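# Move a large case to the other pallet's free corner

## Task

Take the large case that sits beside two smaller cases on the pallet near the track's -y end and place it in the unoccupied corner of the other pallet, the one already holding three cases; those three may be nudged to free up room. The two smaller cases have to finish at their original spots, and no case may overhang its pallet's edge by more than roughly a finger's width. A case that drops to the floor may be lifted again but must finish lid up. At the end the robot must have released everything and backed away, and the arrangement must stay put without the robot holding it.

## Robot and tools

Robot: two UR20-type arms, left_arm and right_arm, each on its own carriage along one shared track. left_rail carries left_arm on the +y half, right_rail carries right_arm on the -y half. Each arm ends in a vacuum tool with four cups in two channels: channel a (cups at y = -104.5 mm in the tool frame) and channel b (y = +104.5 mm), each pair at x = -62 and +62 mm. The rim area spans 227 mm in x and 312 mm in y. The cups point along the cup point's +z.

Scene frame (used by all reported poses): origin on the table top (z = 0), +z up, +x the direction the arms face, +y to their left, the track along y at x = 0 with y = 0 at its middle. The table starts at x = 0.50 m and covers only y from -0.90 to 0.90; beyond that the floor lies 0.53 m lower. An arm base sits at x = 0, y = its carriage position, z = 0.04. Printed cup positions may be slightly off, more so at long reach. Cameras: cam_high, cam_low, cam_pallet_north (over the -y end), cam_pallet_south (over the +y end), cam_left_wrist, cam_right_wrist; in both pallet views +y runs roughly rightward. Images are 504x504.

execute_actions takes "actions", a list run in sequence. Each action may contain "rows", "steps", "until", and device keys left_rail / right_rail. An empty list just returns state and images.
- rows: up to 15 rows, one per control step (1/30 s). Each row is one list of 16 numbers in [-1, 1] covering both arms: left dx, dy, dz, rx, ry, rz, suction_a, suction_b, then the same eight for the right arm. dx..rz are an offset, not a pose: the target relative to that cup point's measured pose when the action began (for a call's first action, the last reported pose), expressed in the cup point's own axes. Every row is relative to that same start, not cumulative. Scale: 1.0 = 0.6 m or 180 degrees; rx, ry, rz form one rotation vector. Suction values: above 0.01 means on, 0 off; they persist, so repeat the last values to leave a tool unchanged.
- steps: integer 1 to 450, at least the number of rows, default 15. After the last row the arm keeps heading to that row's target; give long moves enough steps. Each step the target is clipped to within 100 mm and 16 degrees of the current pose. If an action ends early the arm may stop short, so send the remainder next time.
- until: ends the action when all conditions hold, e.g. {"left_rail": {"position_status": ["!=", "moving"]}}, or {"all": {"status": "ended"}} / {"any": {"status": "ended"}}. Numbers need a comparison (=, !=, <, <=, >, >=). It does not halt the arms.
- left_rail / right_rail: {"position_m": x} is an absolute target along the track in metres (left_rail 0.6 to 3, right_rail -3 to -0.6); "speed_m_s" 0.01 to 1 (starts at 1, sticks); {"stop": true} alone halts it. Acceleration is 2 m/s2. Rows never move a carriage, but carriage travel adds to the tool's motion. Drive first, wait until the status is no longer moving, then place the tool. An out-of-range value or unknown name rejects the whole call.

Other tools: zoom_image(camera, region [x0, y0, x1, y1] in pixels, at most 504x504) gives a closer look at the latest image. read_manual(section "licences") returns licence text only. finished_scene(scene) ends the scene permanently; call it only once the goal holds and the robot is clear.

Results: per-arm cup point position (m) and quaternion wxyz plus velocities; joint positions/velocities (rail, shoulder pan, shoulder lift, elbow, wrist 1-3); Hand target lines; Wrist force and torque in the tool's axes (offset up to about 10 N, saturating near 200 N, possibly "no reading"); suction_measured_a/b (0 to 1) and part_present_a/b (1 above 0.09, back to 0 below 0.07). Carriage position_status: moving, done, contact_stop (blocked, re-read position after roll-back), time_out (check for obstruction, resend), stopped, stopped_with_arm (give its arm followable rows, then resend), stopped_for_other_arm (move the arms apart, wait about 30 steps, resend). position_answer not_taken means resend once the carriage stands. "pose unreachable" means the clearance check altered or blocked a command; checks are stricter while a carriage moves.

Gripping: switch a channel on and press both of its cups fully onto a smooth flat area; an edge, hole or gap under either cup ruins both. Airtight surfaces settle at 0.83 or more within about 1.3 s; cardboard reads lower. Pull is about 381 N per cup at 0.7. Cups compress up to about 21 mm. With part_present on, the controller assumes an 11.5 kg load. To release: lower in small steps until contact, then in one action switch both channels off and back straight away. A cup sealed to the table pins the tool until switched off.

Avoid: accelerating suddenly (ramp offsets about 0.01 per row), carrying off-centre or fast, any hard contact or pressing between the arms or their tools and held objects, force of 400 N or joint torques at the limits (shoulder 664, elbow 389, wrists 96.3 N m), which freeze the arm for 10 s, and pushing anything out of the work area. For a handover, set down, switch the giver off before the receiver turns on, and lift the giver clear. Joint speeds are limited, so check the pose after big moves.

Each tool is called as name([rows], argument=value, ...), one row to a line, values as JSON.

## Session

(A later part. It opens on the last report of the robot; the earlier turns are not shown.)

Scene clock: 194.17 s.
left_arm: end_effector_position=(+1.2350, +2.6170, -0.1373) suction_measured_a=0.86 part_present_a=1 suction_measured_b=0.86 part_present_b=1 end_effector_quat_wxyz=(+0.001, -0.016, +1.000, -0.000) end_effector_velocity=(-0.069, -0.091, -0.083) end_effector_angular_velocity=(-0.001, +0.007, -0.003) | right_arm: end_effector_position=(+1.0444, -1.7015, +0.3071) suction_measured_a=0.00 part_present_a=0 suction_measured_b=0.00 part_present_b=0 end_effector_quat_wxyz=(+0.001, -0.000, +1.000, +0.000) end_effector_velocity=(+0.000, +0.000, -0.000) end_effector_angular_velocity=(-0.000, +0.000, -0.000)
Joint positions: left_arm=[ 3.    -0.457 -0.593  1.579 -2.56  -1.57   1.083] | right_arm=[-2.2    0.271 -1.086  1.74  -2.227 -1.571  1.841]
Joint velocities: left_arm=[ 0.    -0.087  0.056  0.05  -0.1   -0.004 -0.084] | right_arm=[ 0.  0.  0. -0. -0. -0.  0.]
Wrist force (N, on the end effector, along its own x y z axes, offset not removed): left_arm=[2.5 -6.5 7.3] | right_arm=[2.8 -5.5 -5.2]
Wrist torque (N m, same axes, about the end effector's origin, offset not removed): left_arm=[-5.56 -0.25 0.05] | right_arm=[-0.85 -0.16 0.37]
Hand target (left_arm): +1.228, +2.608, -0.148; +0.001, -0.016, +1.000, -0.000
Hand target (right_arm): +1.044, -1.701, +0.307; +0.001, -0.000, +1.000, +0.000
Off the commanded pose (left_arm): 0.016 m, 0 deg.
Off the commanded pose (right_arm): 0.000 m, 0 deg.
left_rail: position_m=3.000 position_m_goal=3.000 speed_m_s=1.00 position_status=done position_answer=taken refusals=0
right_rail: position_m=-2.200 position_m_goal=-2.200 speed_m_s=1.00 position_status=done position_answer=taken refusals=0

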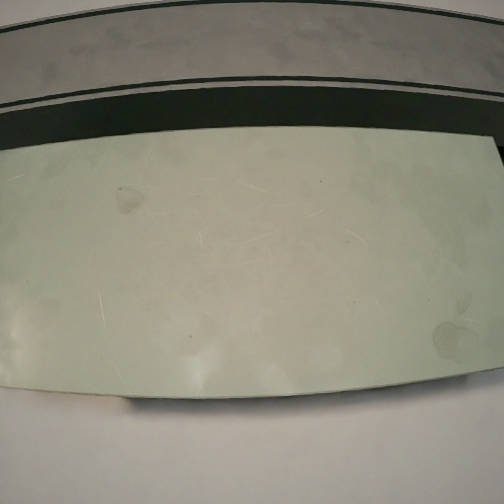

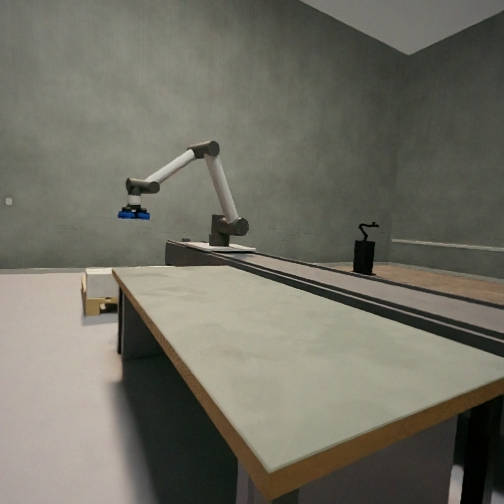

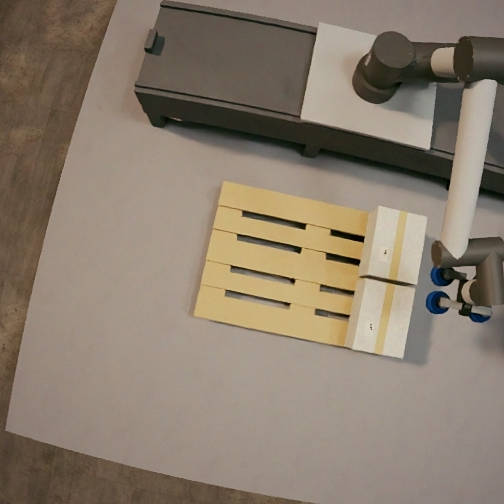

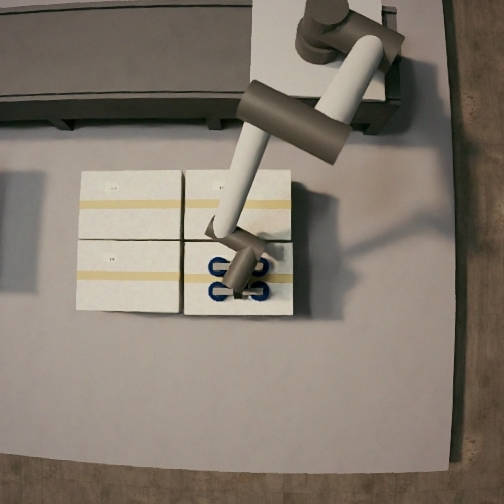

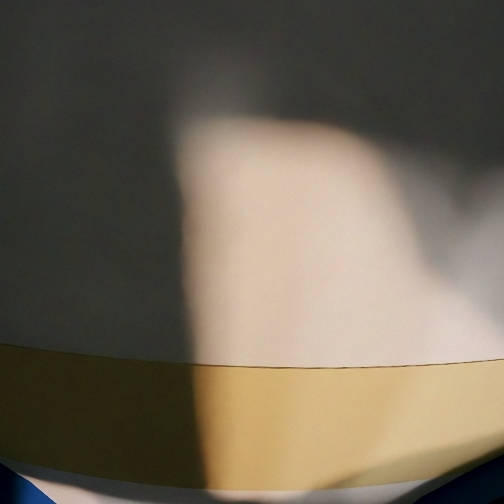

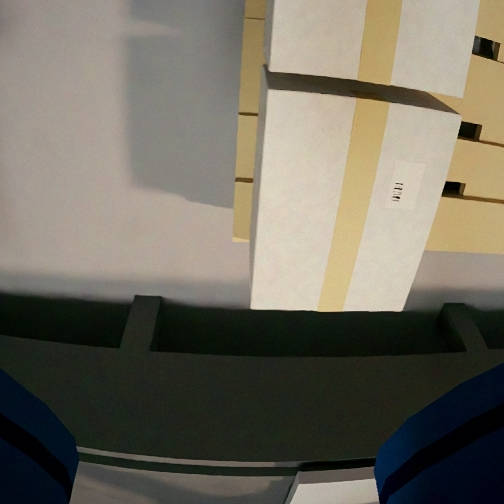

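execute_actions(actions=[])

zoom_image(camera="cam_pallet_south", region=[160, 210, 310, 330])

Scene clock: 196.20 s.
left_arm: end_effector_position=(+1.2276, +2.6077, -0.1484) suction_measured_a=0.86 part_present_a=1 suction_measured_b=0.86 part_present_b=1 end_effector_quat_wxyz=(+0.001, -0.016, +1.000, -0.000) end_effector_velocity=(+0.000, -0.000, +0.000) end_effector_angular_velocity=(-0.000, +0.000, -0.000) | right_arm: end_effector_position=(+1.0444, -1.7015, +0.3071) suction_measured_a=0.00 part_present_a=0 suction_measured_b=0.00 part_present_b=0 end_effector_quat_wxyz=(+0.001, -0.000, +1.000, +0.000) end_effector_velocity=(+0.000, -0.000, +0.000) end_effector_angular_velocity=(+0.000, -0.000, +0.000)
Joint positions: left_arm=[ 3.    -0.466 -0.585  1.584 -2.572 -1.57   1.074] | right_arm=[-2.2    0.271 -1.086  1.74  -2.227 -1.571  1.841]
Joint velocities: left_arm=[ 0.  0. -0.  0. -0. -0.  0.] | right_arm=[ 0. -0. -0. -0.  0.  0. -0.]
Wrist force (N, on the end effector, along its own x y z axes, offset not removed): left_arm=[-1.8 -4.3 10.7] | right_arm=[1.1 -7.2 -4.1]
Wrist torque (N m, same axes, about the end effector's origin, offset not removed): left_arm=[-5.91 0.13 0.00] | right_arm=[-1.13 -0.03 0.47]
Hand target (left_arm): +1.228, +2.608, -0.148; +0.001, -0.016, +1.000, -0.000
Hand target (right_arm): +1.044, -1.701, +0.307; +0.001, -0.000, +1.000, +0.000
Off the commanded pose (left_arm): 0.000 m, 0 deg.
Off the commanded pose (right_arm): 0.000 m, 0 deg.
left_rail: position_m=3.000 position_m_goal=3.000 speed_m_s=1.00 position_status=done position_answer=taken refusals=0
right_rail: position_m=-2.200 position_m_goal=-2.200 speed_m_s=1.00 position_status=done position_answer=taken refusals=0

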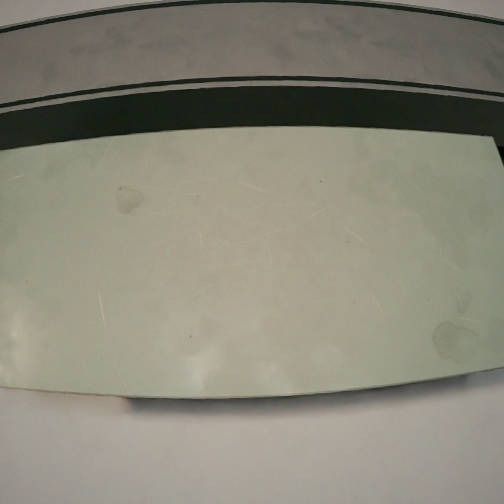

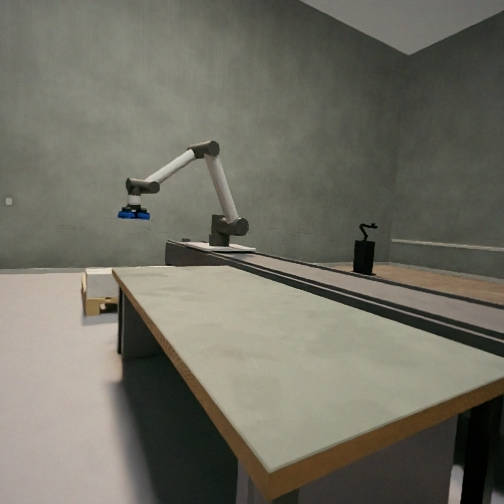

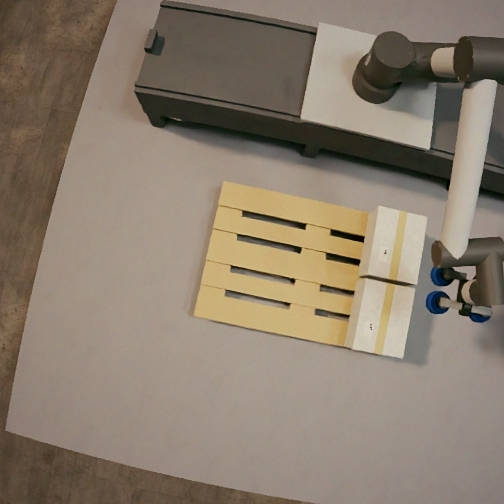

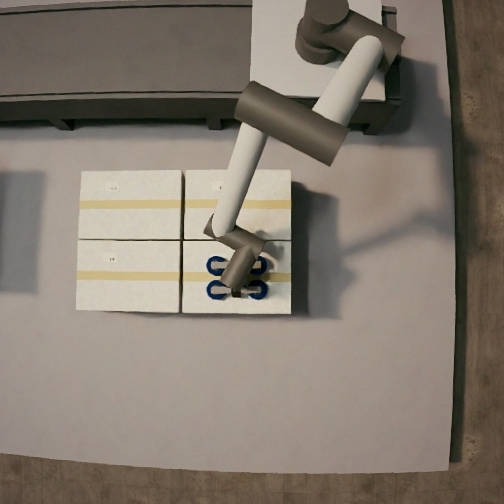

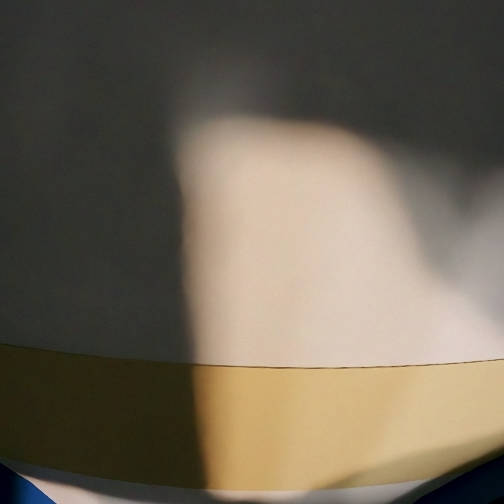

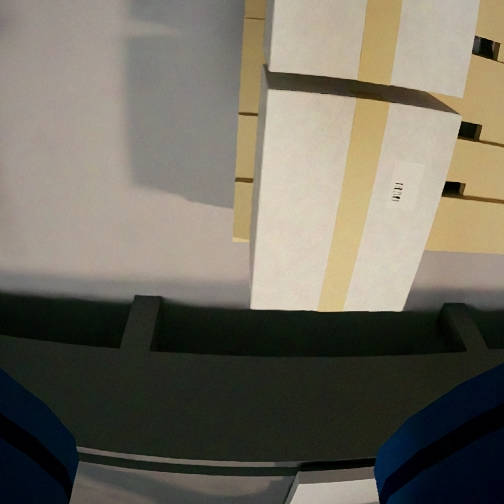

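Region (160, 210, 310, 330) of cam_pallet_south's 504x504 image, scaled by 3.360, with more detail than that image has; it fills the top 403 rows of this view, and the rest is white.

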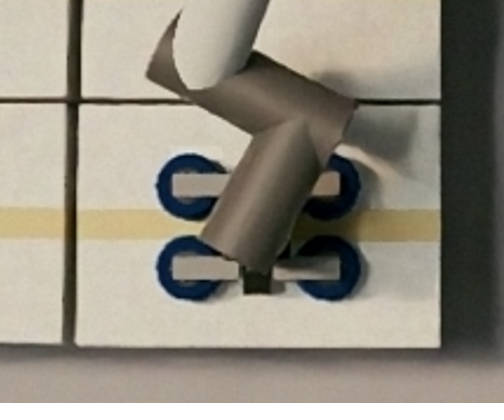

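Well aligned. Lower in small steps.

execute_actions([
  {"rows":[[0,0,0.003,0,0,0,1,1,0,0,0,0,0,0,0,0],[0,0,0.006,0,0,0,1,1,0,0,0,0,0,0,0,0]],"steps":6},
])

Scene clock: 198.10 s.
left_arm: end_effector_position=(+1.2273, +2.6079, -0.1514) suction_measured_a=0.86 part_present_a=1 suction_measured_b=0.86 part_present_b=1 end_effector_quat_wxyz=(+0.001, -0.016, +1.000, -0.000) end_effector_velocity=(+0.001, -0.001, -0.009) end_effector_angular_velocity=(-0.001, -0.003, -0.000) | right_arm: end_effector_position=(+1.0444, -1.7015, +0.3071) suction_measured_a=0.00 part_present_a=0 suction_measured_b=0.00 part_present_b=0 end_effector_quat_wxyz=(+0.001, -0.000, +1.000, +0.000) end_effector_velocity=(-0.000, -0.000, +0.000) end_effector_angular_velocity=(+0.000, -0.000, -0.000)
Joint positions: left_arm=[ 3.    -0.466 -0.582  1.584 -2.574 -1.57   1.074] | right_arm=[-2.2    0.271 -1.086  1.74  -2.227 -1.571  1.841]
Joint velocities: left_arm=[ 0.    -0.     0.009 -0.003 -0.009  0.    -0.   ] | right_arm=[ 0. -0. -0. -0.  0.  0.  0.]
Wrist force (N, on the end effector, along its own x y z axes, offset not removed): left_arm=[0.8 -4.2 9.9] | right_arm=[4.3 -5.2 -3.4]
Wrist torque (N m, same axes, about the end effector's origin, offset not removed): left_arm=[-6.23 -0.02 0.09] | right_arm=[-0.88 -0.42 0.27]
Hand target (left_arm): +1.228, +2.608, -0.152; +0.001, -0.016, +1.000, -0.000
Hand target (right_arm): +1.044, -1.701, +0.307; +0.001, -0.000, +1.000, +0.000
Off the commanded pose (left_arm): 0.001 m, 0 deg.
Off the commanded pose (right_arm): 0.000 m, 0 deg.
left_rail: position_m=3.000 position_m_goal=3.000 speed_m_s=1.00 position_status=done position_answer=taken refusals=0
right_rail: position_m=-2.200 position_m_goal=-2.200 speed_m_s=1.00 position_status=done position_answer=taken refusals=0

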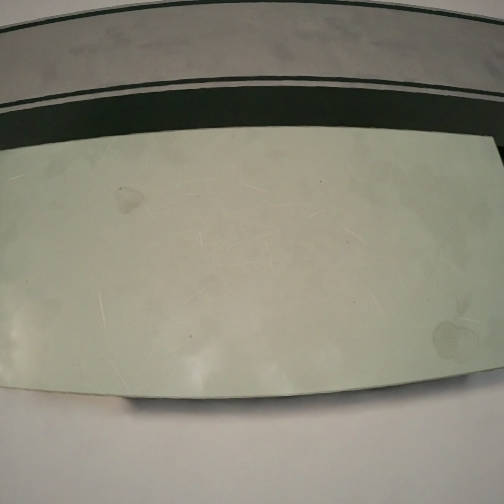

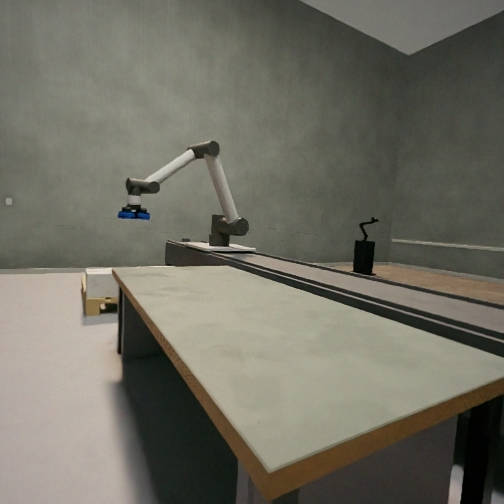

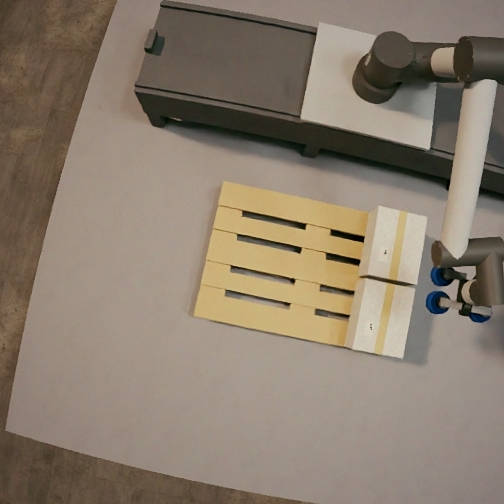

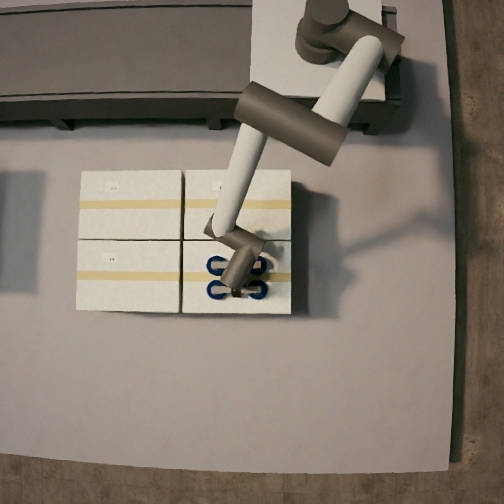

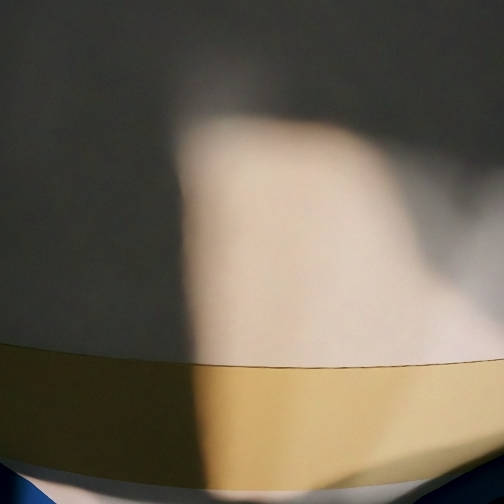

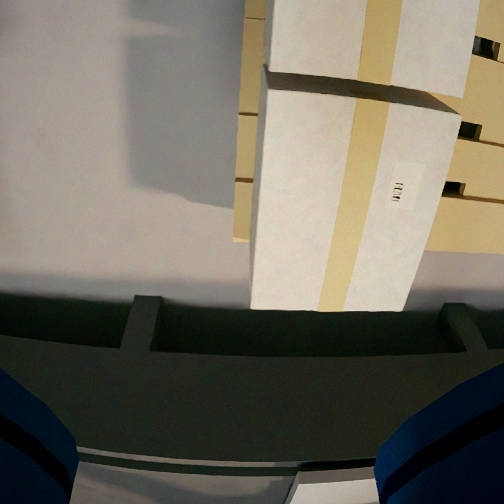

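execute_actions([
  {"rows":[[0,0,0.003,0,0,0,1,1,0,0,0,0,0,0,0,0],[0,0,0.0055,0,0,0,1,1,0,0,0,0,0,0,0,0]],"steps":6},
])

Scene clock: 200.57 s.
left_arm: end_effector_position=(+1.2273, +2.6078, -0.1540) suction_measured_a=0.86 part_present_a=1 suction_measured_b=0.86 part_present_b=1 end_effector_quat_wxyz=(+0.001, -0.016, +1.000, -0.000) end_effector_velocity=(-0.001, +0.000, -0.007) end_effector_angular_velocity=(-0.000, -0.000, -0.000) | right_arm: end_effector_position=(+1.0444, -1.7015, +0.3071) suction_measured_a=0.00 part_present_a=0 suction_measured_b=0.00 part_present_b=0 end_effector_quat_wxyz=(+0.001, -0.000, +1.000, +0.000) end_effector_velocity=(-0.000, -0.000, +0.000) end_effector_angular_velocity=(-0.000, -0.000, -0.000)
Joint positions: left_arm=[ 3.    -0.466 -0.58   1.583 -2.576 -1.57   1.074] | right_arm=[-2.2    0.271 -1.086  1.74  -2.227 -1.571  1.841]
Joint velocities: left_arm=[ 0.     0.     0.006 -0.    -0.006 -0.     0.   ] | right_arm=[ 0.  0. -0.  0. -0. -0.  0.]
Wrist force (N, on the end effector, along its own x y z axes, offset not removed): left_arm=[-0.7 -8.9 10.6] | right_arm=[1.5 -5.4 -3.1]
Wrist torque (N m, same axes, about the end effector's origin, offset not removed): left_arm=[-6.72 0.05 0.00] | right_arm=[-0.87 -0.09 0.36]
Hand target (left_arm): +1.227, +2.608, -0.155; +0.001, -0.016, +1.000, -0.000
Hand target (right_arm): +1.044, -1.701, +0.307; +0.001, -0.000, +1.000, +0.000
Off the commanded pose (left_arm): 0.001 m, 0 deg.
Off the commanded pose (right_arm): 0.000 m, 0 deg.
left_rail: position_m=3.000 position_m_goal=3.000 speed_m_s=1.00 position_status=done position_answer=taken refusals=0
right_rail: position_m=-2.200 position_m_goal=-2.200 speed_m_s=1.00 position_status=done position_answer=taken refusals=0

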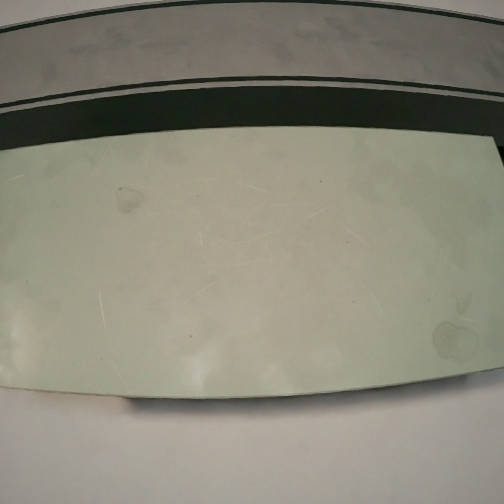

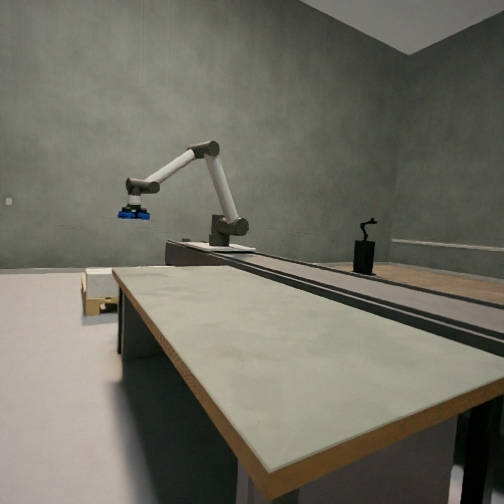

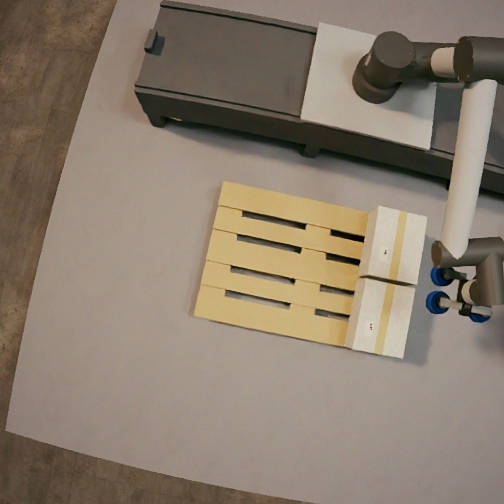

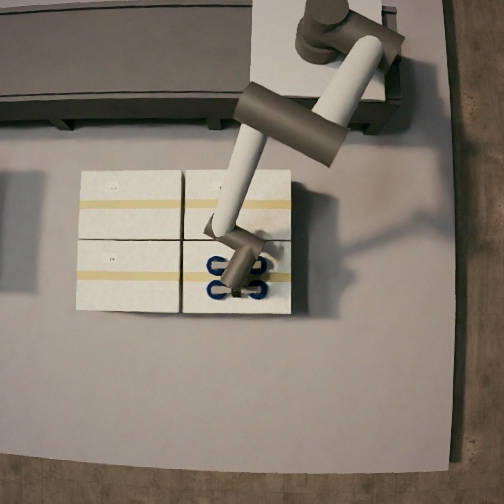

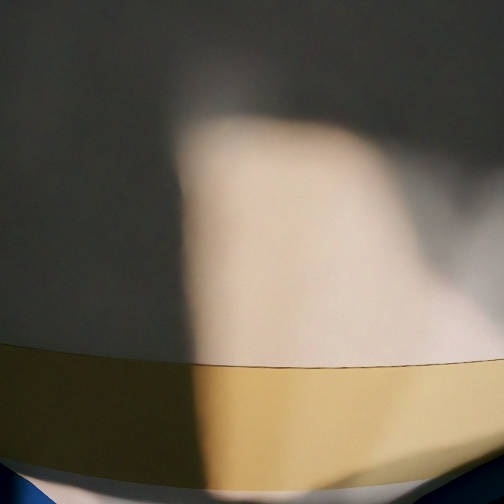

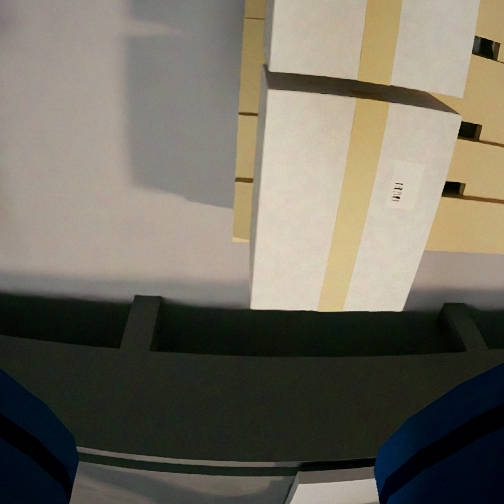

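execute_actions([
  {"rows":[[0,0,0.003,0,0,0,1,1,0,0,0,0,0,0,0,0],[0,0,0.0045,0,0,0,1,1,0,0,0,0,0,0,0,0]],"steps":6},
])

Scene clock: 202.60 s.
left_arm: end_effector_position=(+1.2273, +2.6078, -0.1562) suction_measured_a=0.86 part_present_a=1 suction_measured_b=0.86 part_present_b=1 end_effector_quat_wxyz=(+0.001, -0.016, +1.000, -0.000) end_effector_velocity=(+0.000, -0.000, -0.005) end_effector_angular_velocity=(-0.000, -0.001, -0.000) | right_arm: end_effector_position=(+1.0444, -1.7015, +0.3071) suction_measured_a=0.00 part_present_a=0 suction_measured_b=0.00 part_present_b=0 end_effector_quat_wxyz=(+0.001, -0.000, +1.000, +0.000) end_effector_velocity=(+0.000, -0.000, -0.000) end_effector_angular_velocity=(+0.000, +0.000, +0.000)
Joint positions: left_arm=[ 3.    -0.466 -0.578  1.583 -2.578 -1.57   1.074] | right_arm=[-2.2    0.271 -1.086  1.74  -2.227 -1.571  1.841]
Joint velocities: left_arm=[ 0.     0.     0.005 -0.002 -0.005  0.     0.   ] | right_arm=[ 0. -0.  0. -0.  0.  0. -0.]
Wrist force (N, on the end effector, along its own x y z axes, offset not removed): left_arm=[0.2 -1.4 12.5] | right_arm=[2.4 -7.7 -4.5]
Wrist torque (N m, same axes, about the end effector's origin, offset not removed): left_arm=[-5.62 -0.10 -0.11] | right_arm=[-1.19 -0.25 0.41]
Hand target (left_arm): +1.227, +2.608, -0.157; +0.001, -0.016, +1.000, -0.000
Hand target (right_arm): +1.044, -1.701, +0.307; +0.001, -0.000, +1.000, +0.000
Off the commanded pose (left_arm): 0.000 m, 0 deg.
Off the commanded pose (right_arm): 0.000 m, 0 deg.
left_rail: position_m=3.000 position_m_goal=3.000 speed_m_s=1.00 position_status=done position_answer=taken refusals=0
right_rail: position_m=-2.200 position_m_goal=-2.200 speed_m_s=1.00 position_status=done position_answer=taken refusals=0

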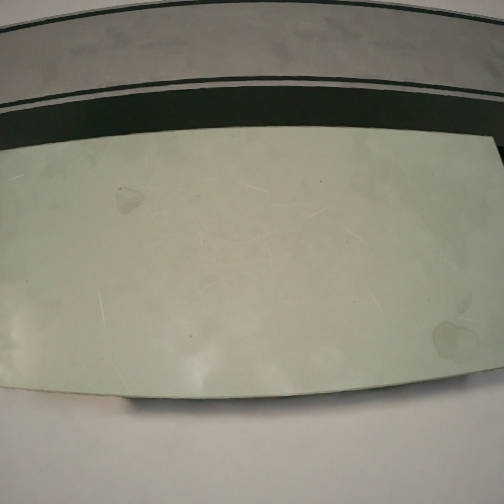

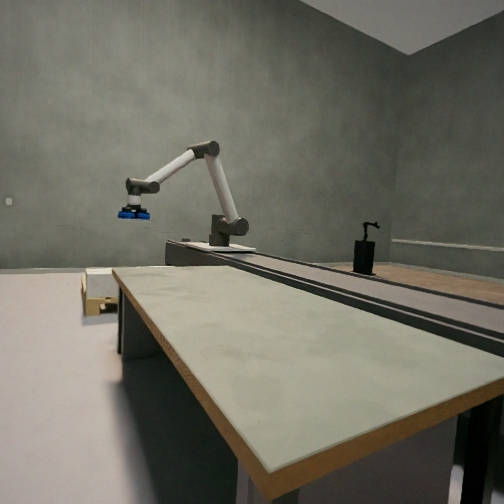

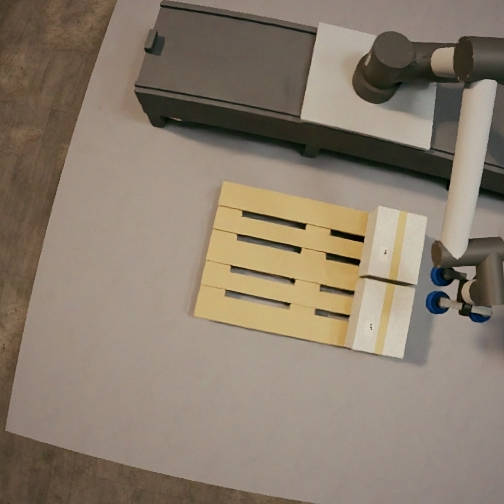

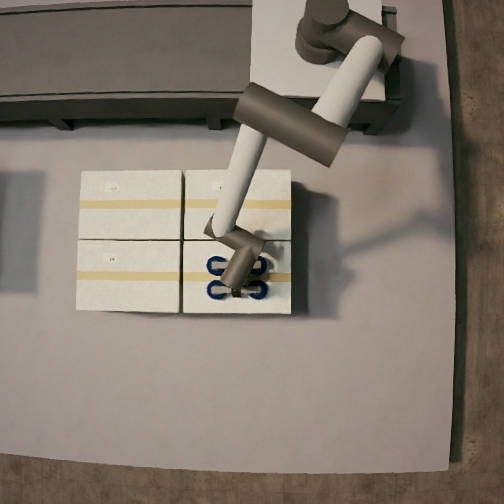

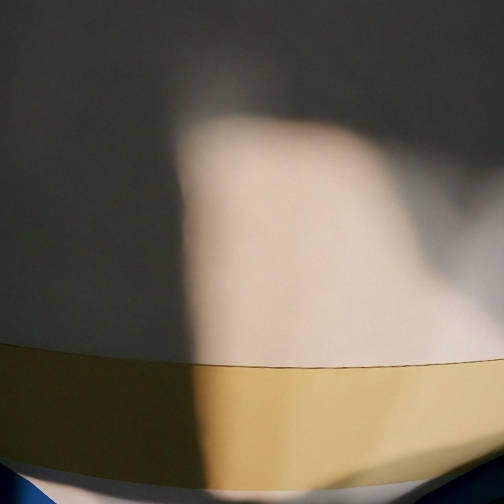

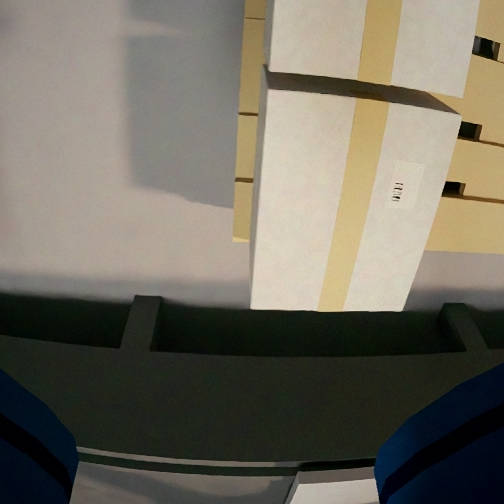

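execute_actions([
  {"rows":[[0,0,0.002,0,0,0,1,1,0,0,0,0,0,0,0,0],[0,0,0.0035,0,0,0,1,1,0,0,0,0,0,0,0,0]],"steps":6},
])

Scene clock: 204.77 s.
left_arm: end_effector_position=(+1.2273, +2.6078, -0.1579) suction_measured_a=0.86 part_present_a=1 suction_measured_b=0.86 part_present_b=1 end_effector_quat_wxyz=(+0.001, -0.016, +1.000, -0.000) end_effector_velocity=(+0.000, -0.000, -0.004) end_effector_angular_velocity=(-0.000, -0.000, -0.000) | right_arm: end_effector_position=(+1.0444, -1.7015, +0.3071) suction_measured_a=0.00 part_present_a=0 suction_measured_b=0.00 part_present_b=0 end_effector_quat_wxyz=(+0.001, -0.000, +1.000, +0.000) end_effector_velocity=(-0.000, +0.000, +0.000) end_effector_angular_velocity=(+0.000, -0.000, +0.000)
Joint positions: left_arm=[ 3.    -0.466 -0.576  1.582 -2.579 -1.57   1.074] | right_arm=[-2.2    0.271 -1.086  1.74  -2.227 -1.571  1.841]
Joint velocities: left_arm=[ 0.     0.     0.004 -0.001 -0.004 -0.     0.   ] | right_arm=[ 0. -0. -0.  0.  0.  0. -0.]
Wrist force (N, on the end effector, along its own x y z axes, offset not removed): left_arm=[-0.1 -1.4 9.6] | right_arm=[0.4 -7.9 -6.5]
Wrist torque (N m, same axes, about the end effector's origin, offset not removed): left_arm=[-5.65 0.00 -0.07] | right_arm=[-1.27 0.08 0.33]
Hand target (left_arm): +1.227, +2.608, -0.158; +0.001, -0.016, +1.000, -0.000
Hand target (right_arm): +1.044, -1.701, +0.307; +0.001, -0.000, +1.000, +0.000
Off the commanded pose (left_arm): 0.000 m, 0 deg.
Off the commanded pose (right_arm): 0.000 m, 0 deg.
left_rail: position_m=3.000 position_m_goal=3.000 speed_m_s=1.00 position_status=done position_answer=taken refusals=0
right_rail: position_m=-2.200 position_m_goal=-2.200 speed_m_s=1.00 position_status=done position_answer=taken refusals=0

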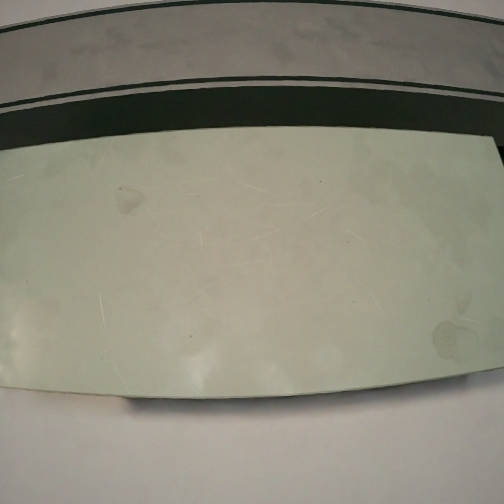

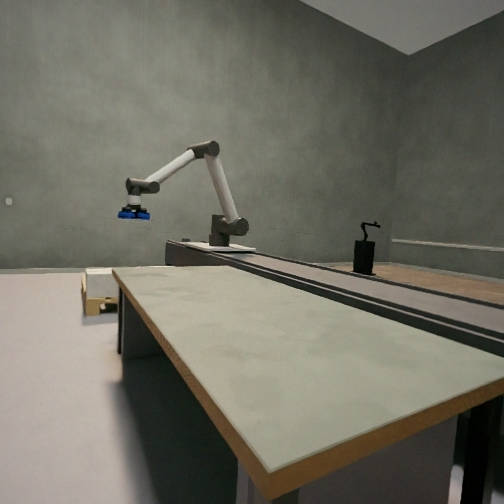

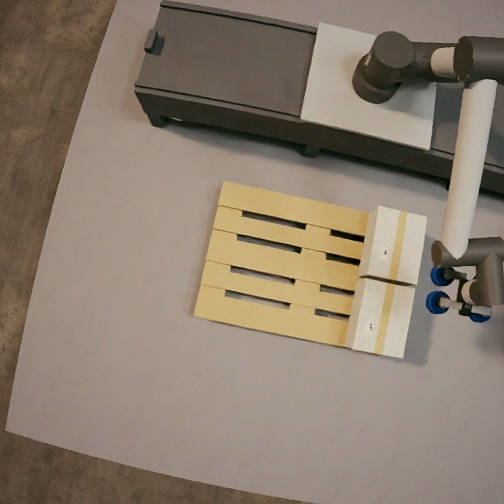

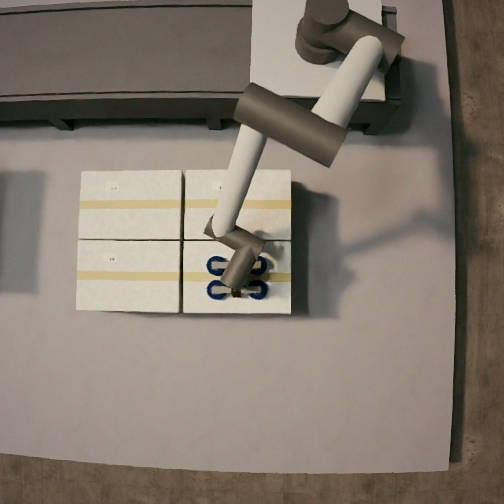

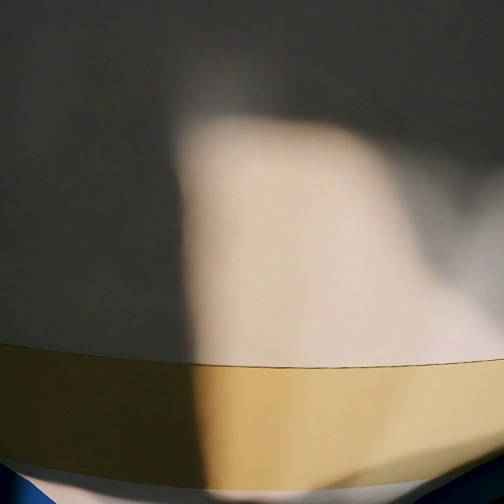

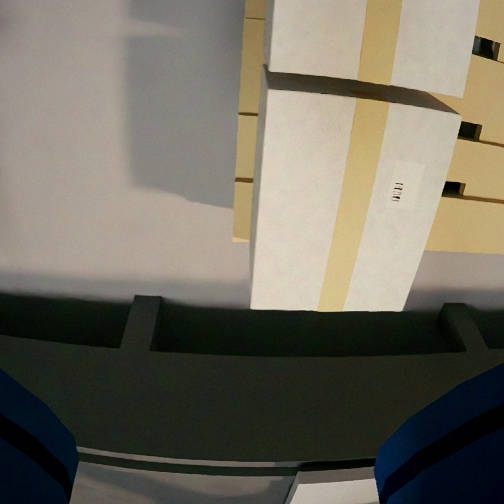

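execute_actions([
  {"rows":[[0,0,0.002,0,0,0,1,1,0,0,0,0,0,0,0,0],[0,0,0.0035,0,0,0,1,1,0,0,0,0,0,0,0,0]],"steps":6},
])

Scene clock: 206.90 s.
left_arm: end_effector_position=(+1.2274, +2.6078, -0.1590) suction_measured_a=0.86 part_present_a=1 suction_measured_b=0.86 part_present_b=1 end_effector_quat_wxyz=(+0.001, -0.016, +1.000, -0.000) end_effector_velocity=(+0.000, -0.000, -0.001) end_effector_angular_velocity=(-0.001, -0.001, -0.000) | right_arm: end_effector_position=(+1.0444, -1.7015, +0.3071) suction_measured_a=0.00 part_present_a=0 suction_measured_b=0.00 part_present_b=0 end_effector_quat_wxyz=(+0.001, -0.000, +1.000, +0.000) end_effector_velocity=(+0.000, -0.000, -0.000) end_effector_angular_velocity=(+0.000, +0.000, +0.000)
Joint positions: left_arm=[ 3.    -0.466 -0.575  1.582 -2.58  -1.57   1.074] | right_arm=[-2.2    0.271 -1.086  1.74  -2.227 -1.571  1.841]
Joint velocities: left_arm=[ 0.     0.     0.002 -0.    -0.003 -0.     0.   ] | right_arm=[ 0. -0.  0. -0.  0.  0. -0.]
Wrist force (N, on the end effector, along its own x y z axes, offset not removed): left_arm=[144.2 42.5 -200.0] | right_arm=[1.9 -6.0 -5.1]
Wrist torque (N m, same axes, about the end effector's origin, offset not removed): left_arm=[-10.39 -3.34 -0.97] | right_arm=[-1.06 -0.06 0.41]
Hand target (left_arm): +1.227, +2.608, -0.160; +0.001, -0.016, +1.000, -0.000
Hand target (right_arm): +1.044, -1.701, +0.307; +0.001, -0.000, +1.000, +0.000
Off the commanded pose (left_arm): 0.001 m, 0 deg.
Off the commanded pose (right_arm): 0.000 m, 0 deg.
left_rail: position_m=3.000 position_m_goal=3.000 speed_m_s=1.00 position_status=done position_answer=taken refusals=0
right_rail: position_m=-2.200 position_m_goal=-2.200 speed_m_s=1.00 position_status=done position_answer=taken refusals=0

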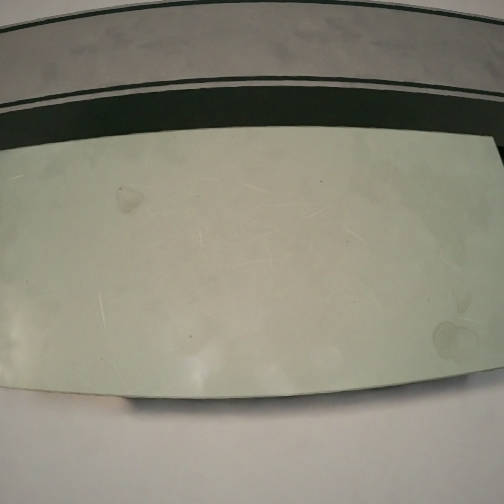

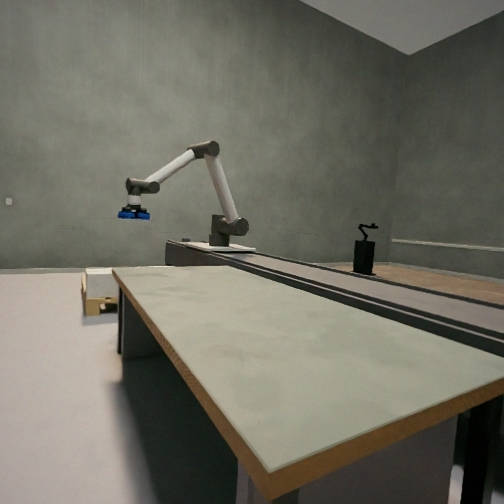

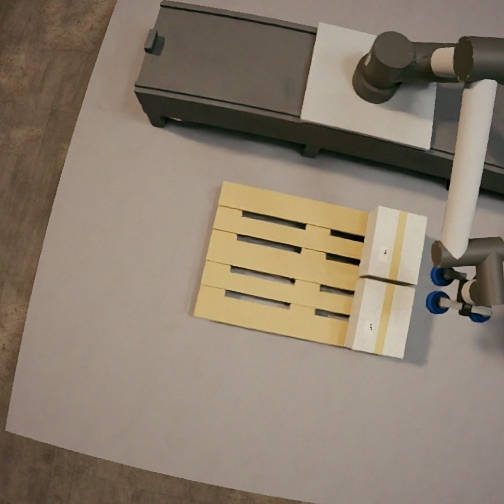

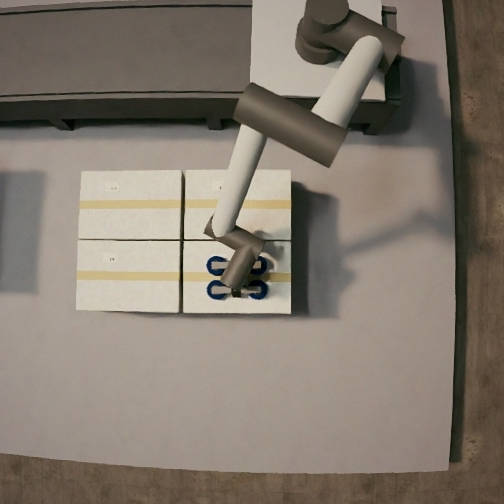

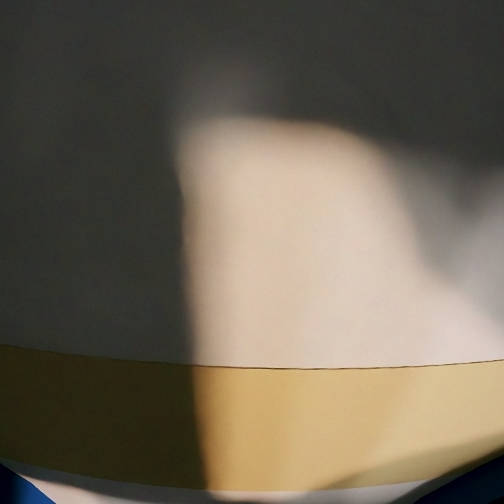

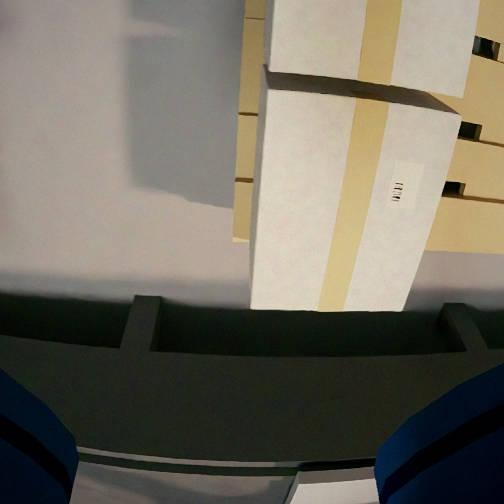

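execute_actions([
  {"rows":[[0,0,-0.003,0,0,0,0,0,0,0,0,0,0,0,0,0],[0,0,-0.007,0,0,0,0,0,0,0,0,0,0,0,0,0],[0,0,-0.012,0,0,0,0,0,0,0,0,0,0,0,0,0],[0,0,-0.017,0,0,0,0,0,0,0,0,0,0,0,0,0],[0,0,-0.023,0,0,0,0,0,0,0,0,0,0,0,0,0],[0,0,-0.03,0,0,0,0,0,0,0,0,0,0,0,0,0],[0,0,-0.038,0,0,0,0,0,0,0,0,0,0,0,0,0],[0,0,-0.05,0,0,0,0,0,0,0,0,0,0,0,0,0],[0,0,-0.07,0,0,0,0,0,0,0,0,0,0,0,0,0],[0,0,-0.1,0,0,0,0,0,0,0,0,0,0,0,0,0],[0,0,-0.14,0,0,0,0,0,0,0,0,0,0,0,0,0],[0,0,-0.5,0,0,0,0,0,0,0,0,0,0,0,0,0]],"steps":26},
])

Scene clock: 214.90 s.
left_arm: end_effector_position=(+1.2283, +2.6084, +0.1204) suction_measured_a=0.01 part_present_a=0 suction_measured_b=0.01 part_present_b=0 end_effector_quat_wxyz=(+0.002, -0.016, +1.000, -0.001) end_effector_velocity=(-0.009, +0.002, +0.208) end_effector_angular_velocity=(+0.005, +0.010, -0.001) | right_arm: end_effector_position=(+1.0444, -1.7015, +0.3071) suction_measured_a=0.00 part_present_a=0 suction_measured_b=0.00 part_present_b=0 end_effector_quat_wxyz=(+0.001, -0.000, +1.000, +0.000) end_effector_velocity=(+0.000, -0.000, +0.000) end_effector_angular_velocity=(+0.000, -0.000, +0.000)
Joint positions: left_arm=[ 3.    -0.465 -0.826  1.585 -2.335 -1.57   1.074] | right_arm=[-2.2    0.271 -1.086  1.74  -2.227 -1.571  1.841]
Joint velocities: left_arm=[ 0.    -0.002 -0.173 -0.033  0.217  0.    -0.001] | right_arm=[ 0. -0. -0.  0. -0.  0. -0.]
Wrist force (N, on the end effector, along its own x y z axes, offset not removed): left_arm=[-0.2 -5.3 -10.2] | right_arm=[2.9 -9.5 -3.5]
Wrist torque (N m, same axes, about the end effector's origin, offset not removed): left_arm=[-0.96 -0.11 -0.03] | right_arm=[-1.45 -0.22 0.42]
Hand target (left_arm): +1.227, +2.608, +0.141; +0.001, -0.016, +1.000, -0.000
Hand target (right_arm): +1.044, -1.701, +0.307; +0.001, -0.000, +1.000, +0.000
Off the commanded pose (left_arm): 0.021 m, 0 deg.
Off the commanded pose (right_arm): 0.000 m, 0 deg.
left_rail: position_m=3.000 position_m_goal=3.000 speed_m_s=1.00 position_status=done position_answer=taken refusals=0
right_rail: position_m=-2.200 position_m_goal=-2.200 speed_m_s=1.00 position_status=done position_answer=taken refusals=0

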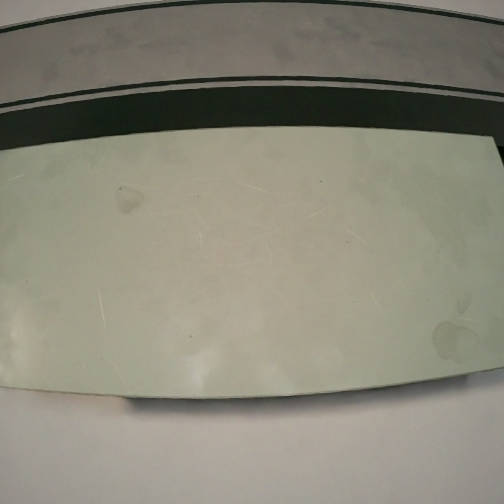

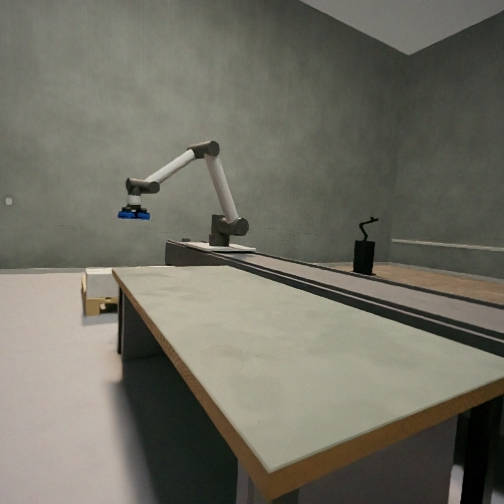

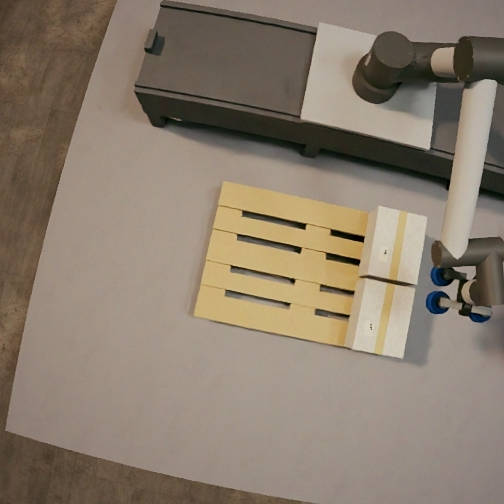

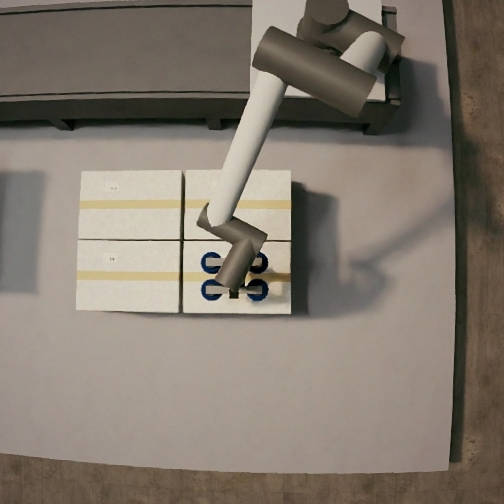

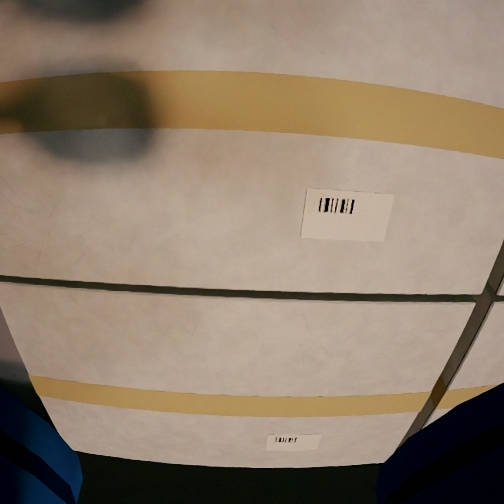

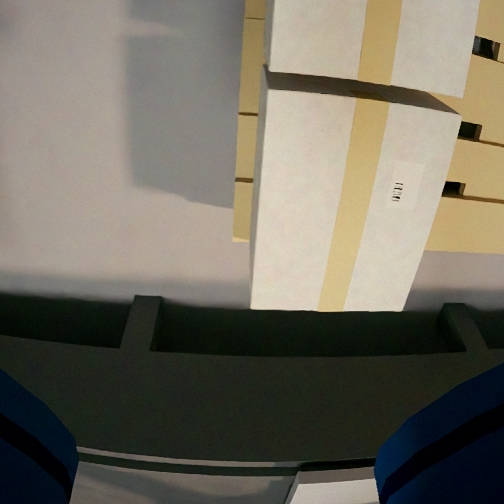

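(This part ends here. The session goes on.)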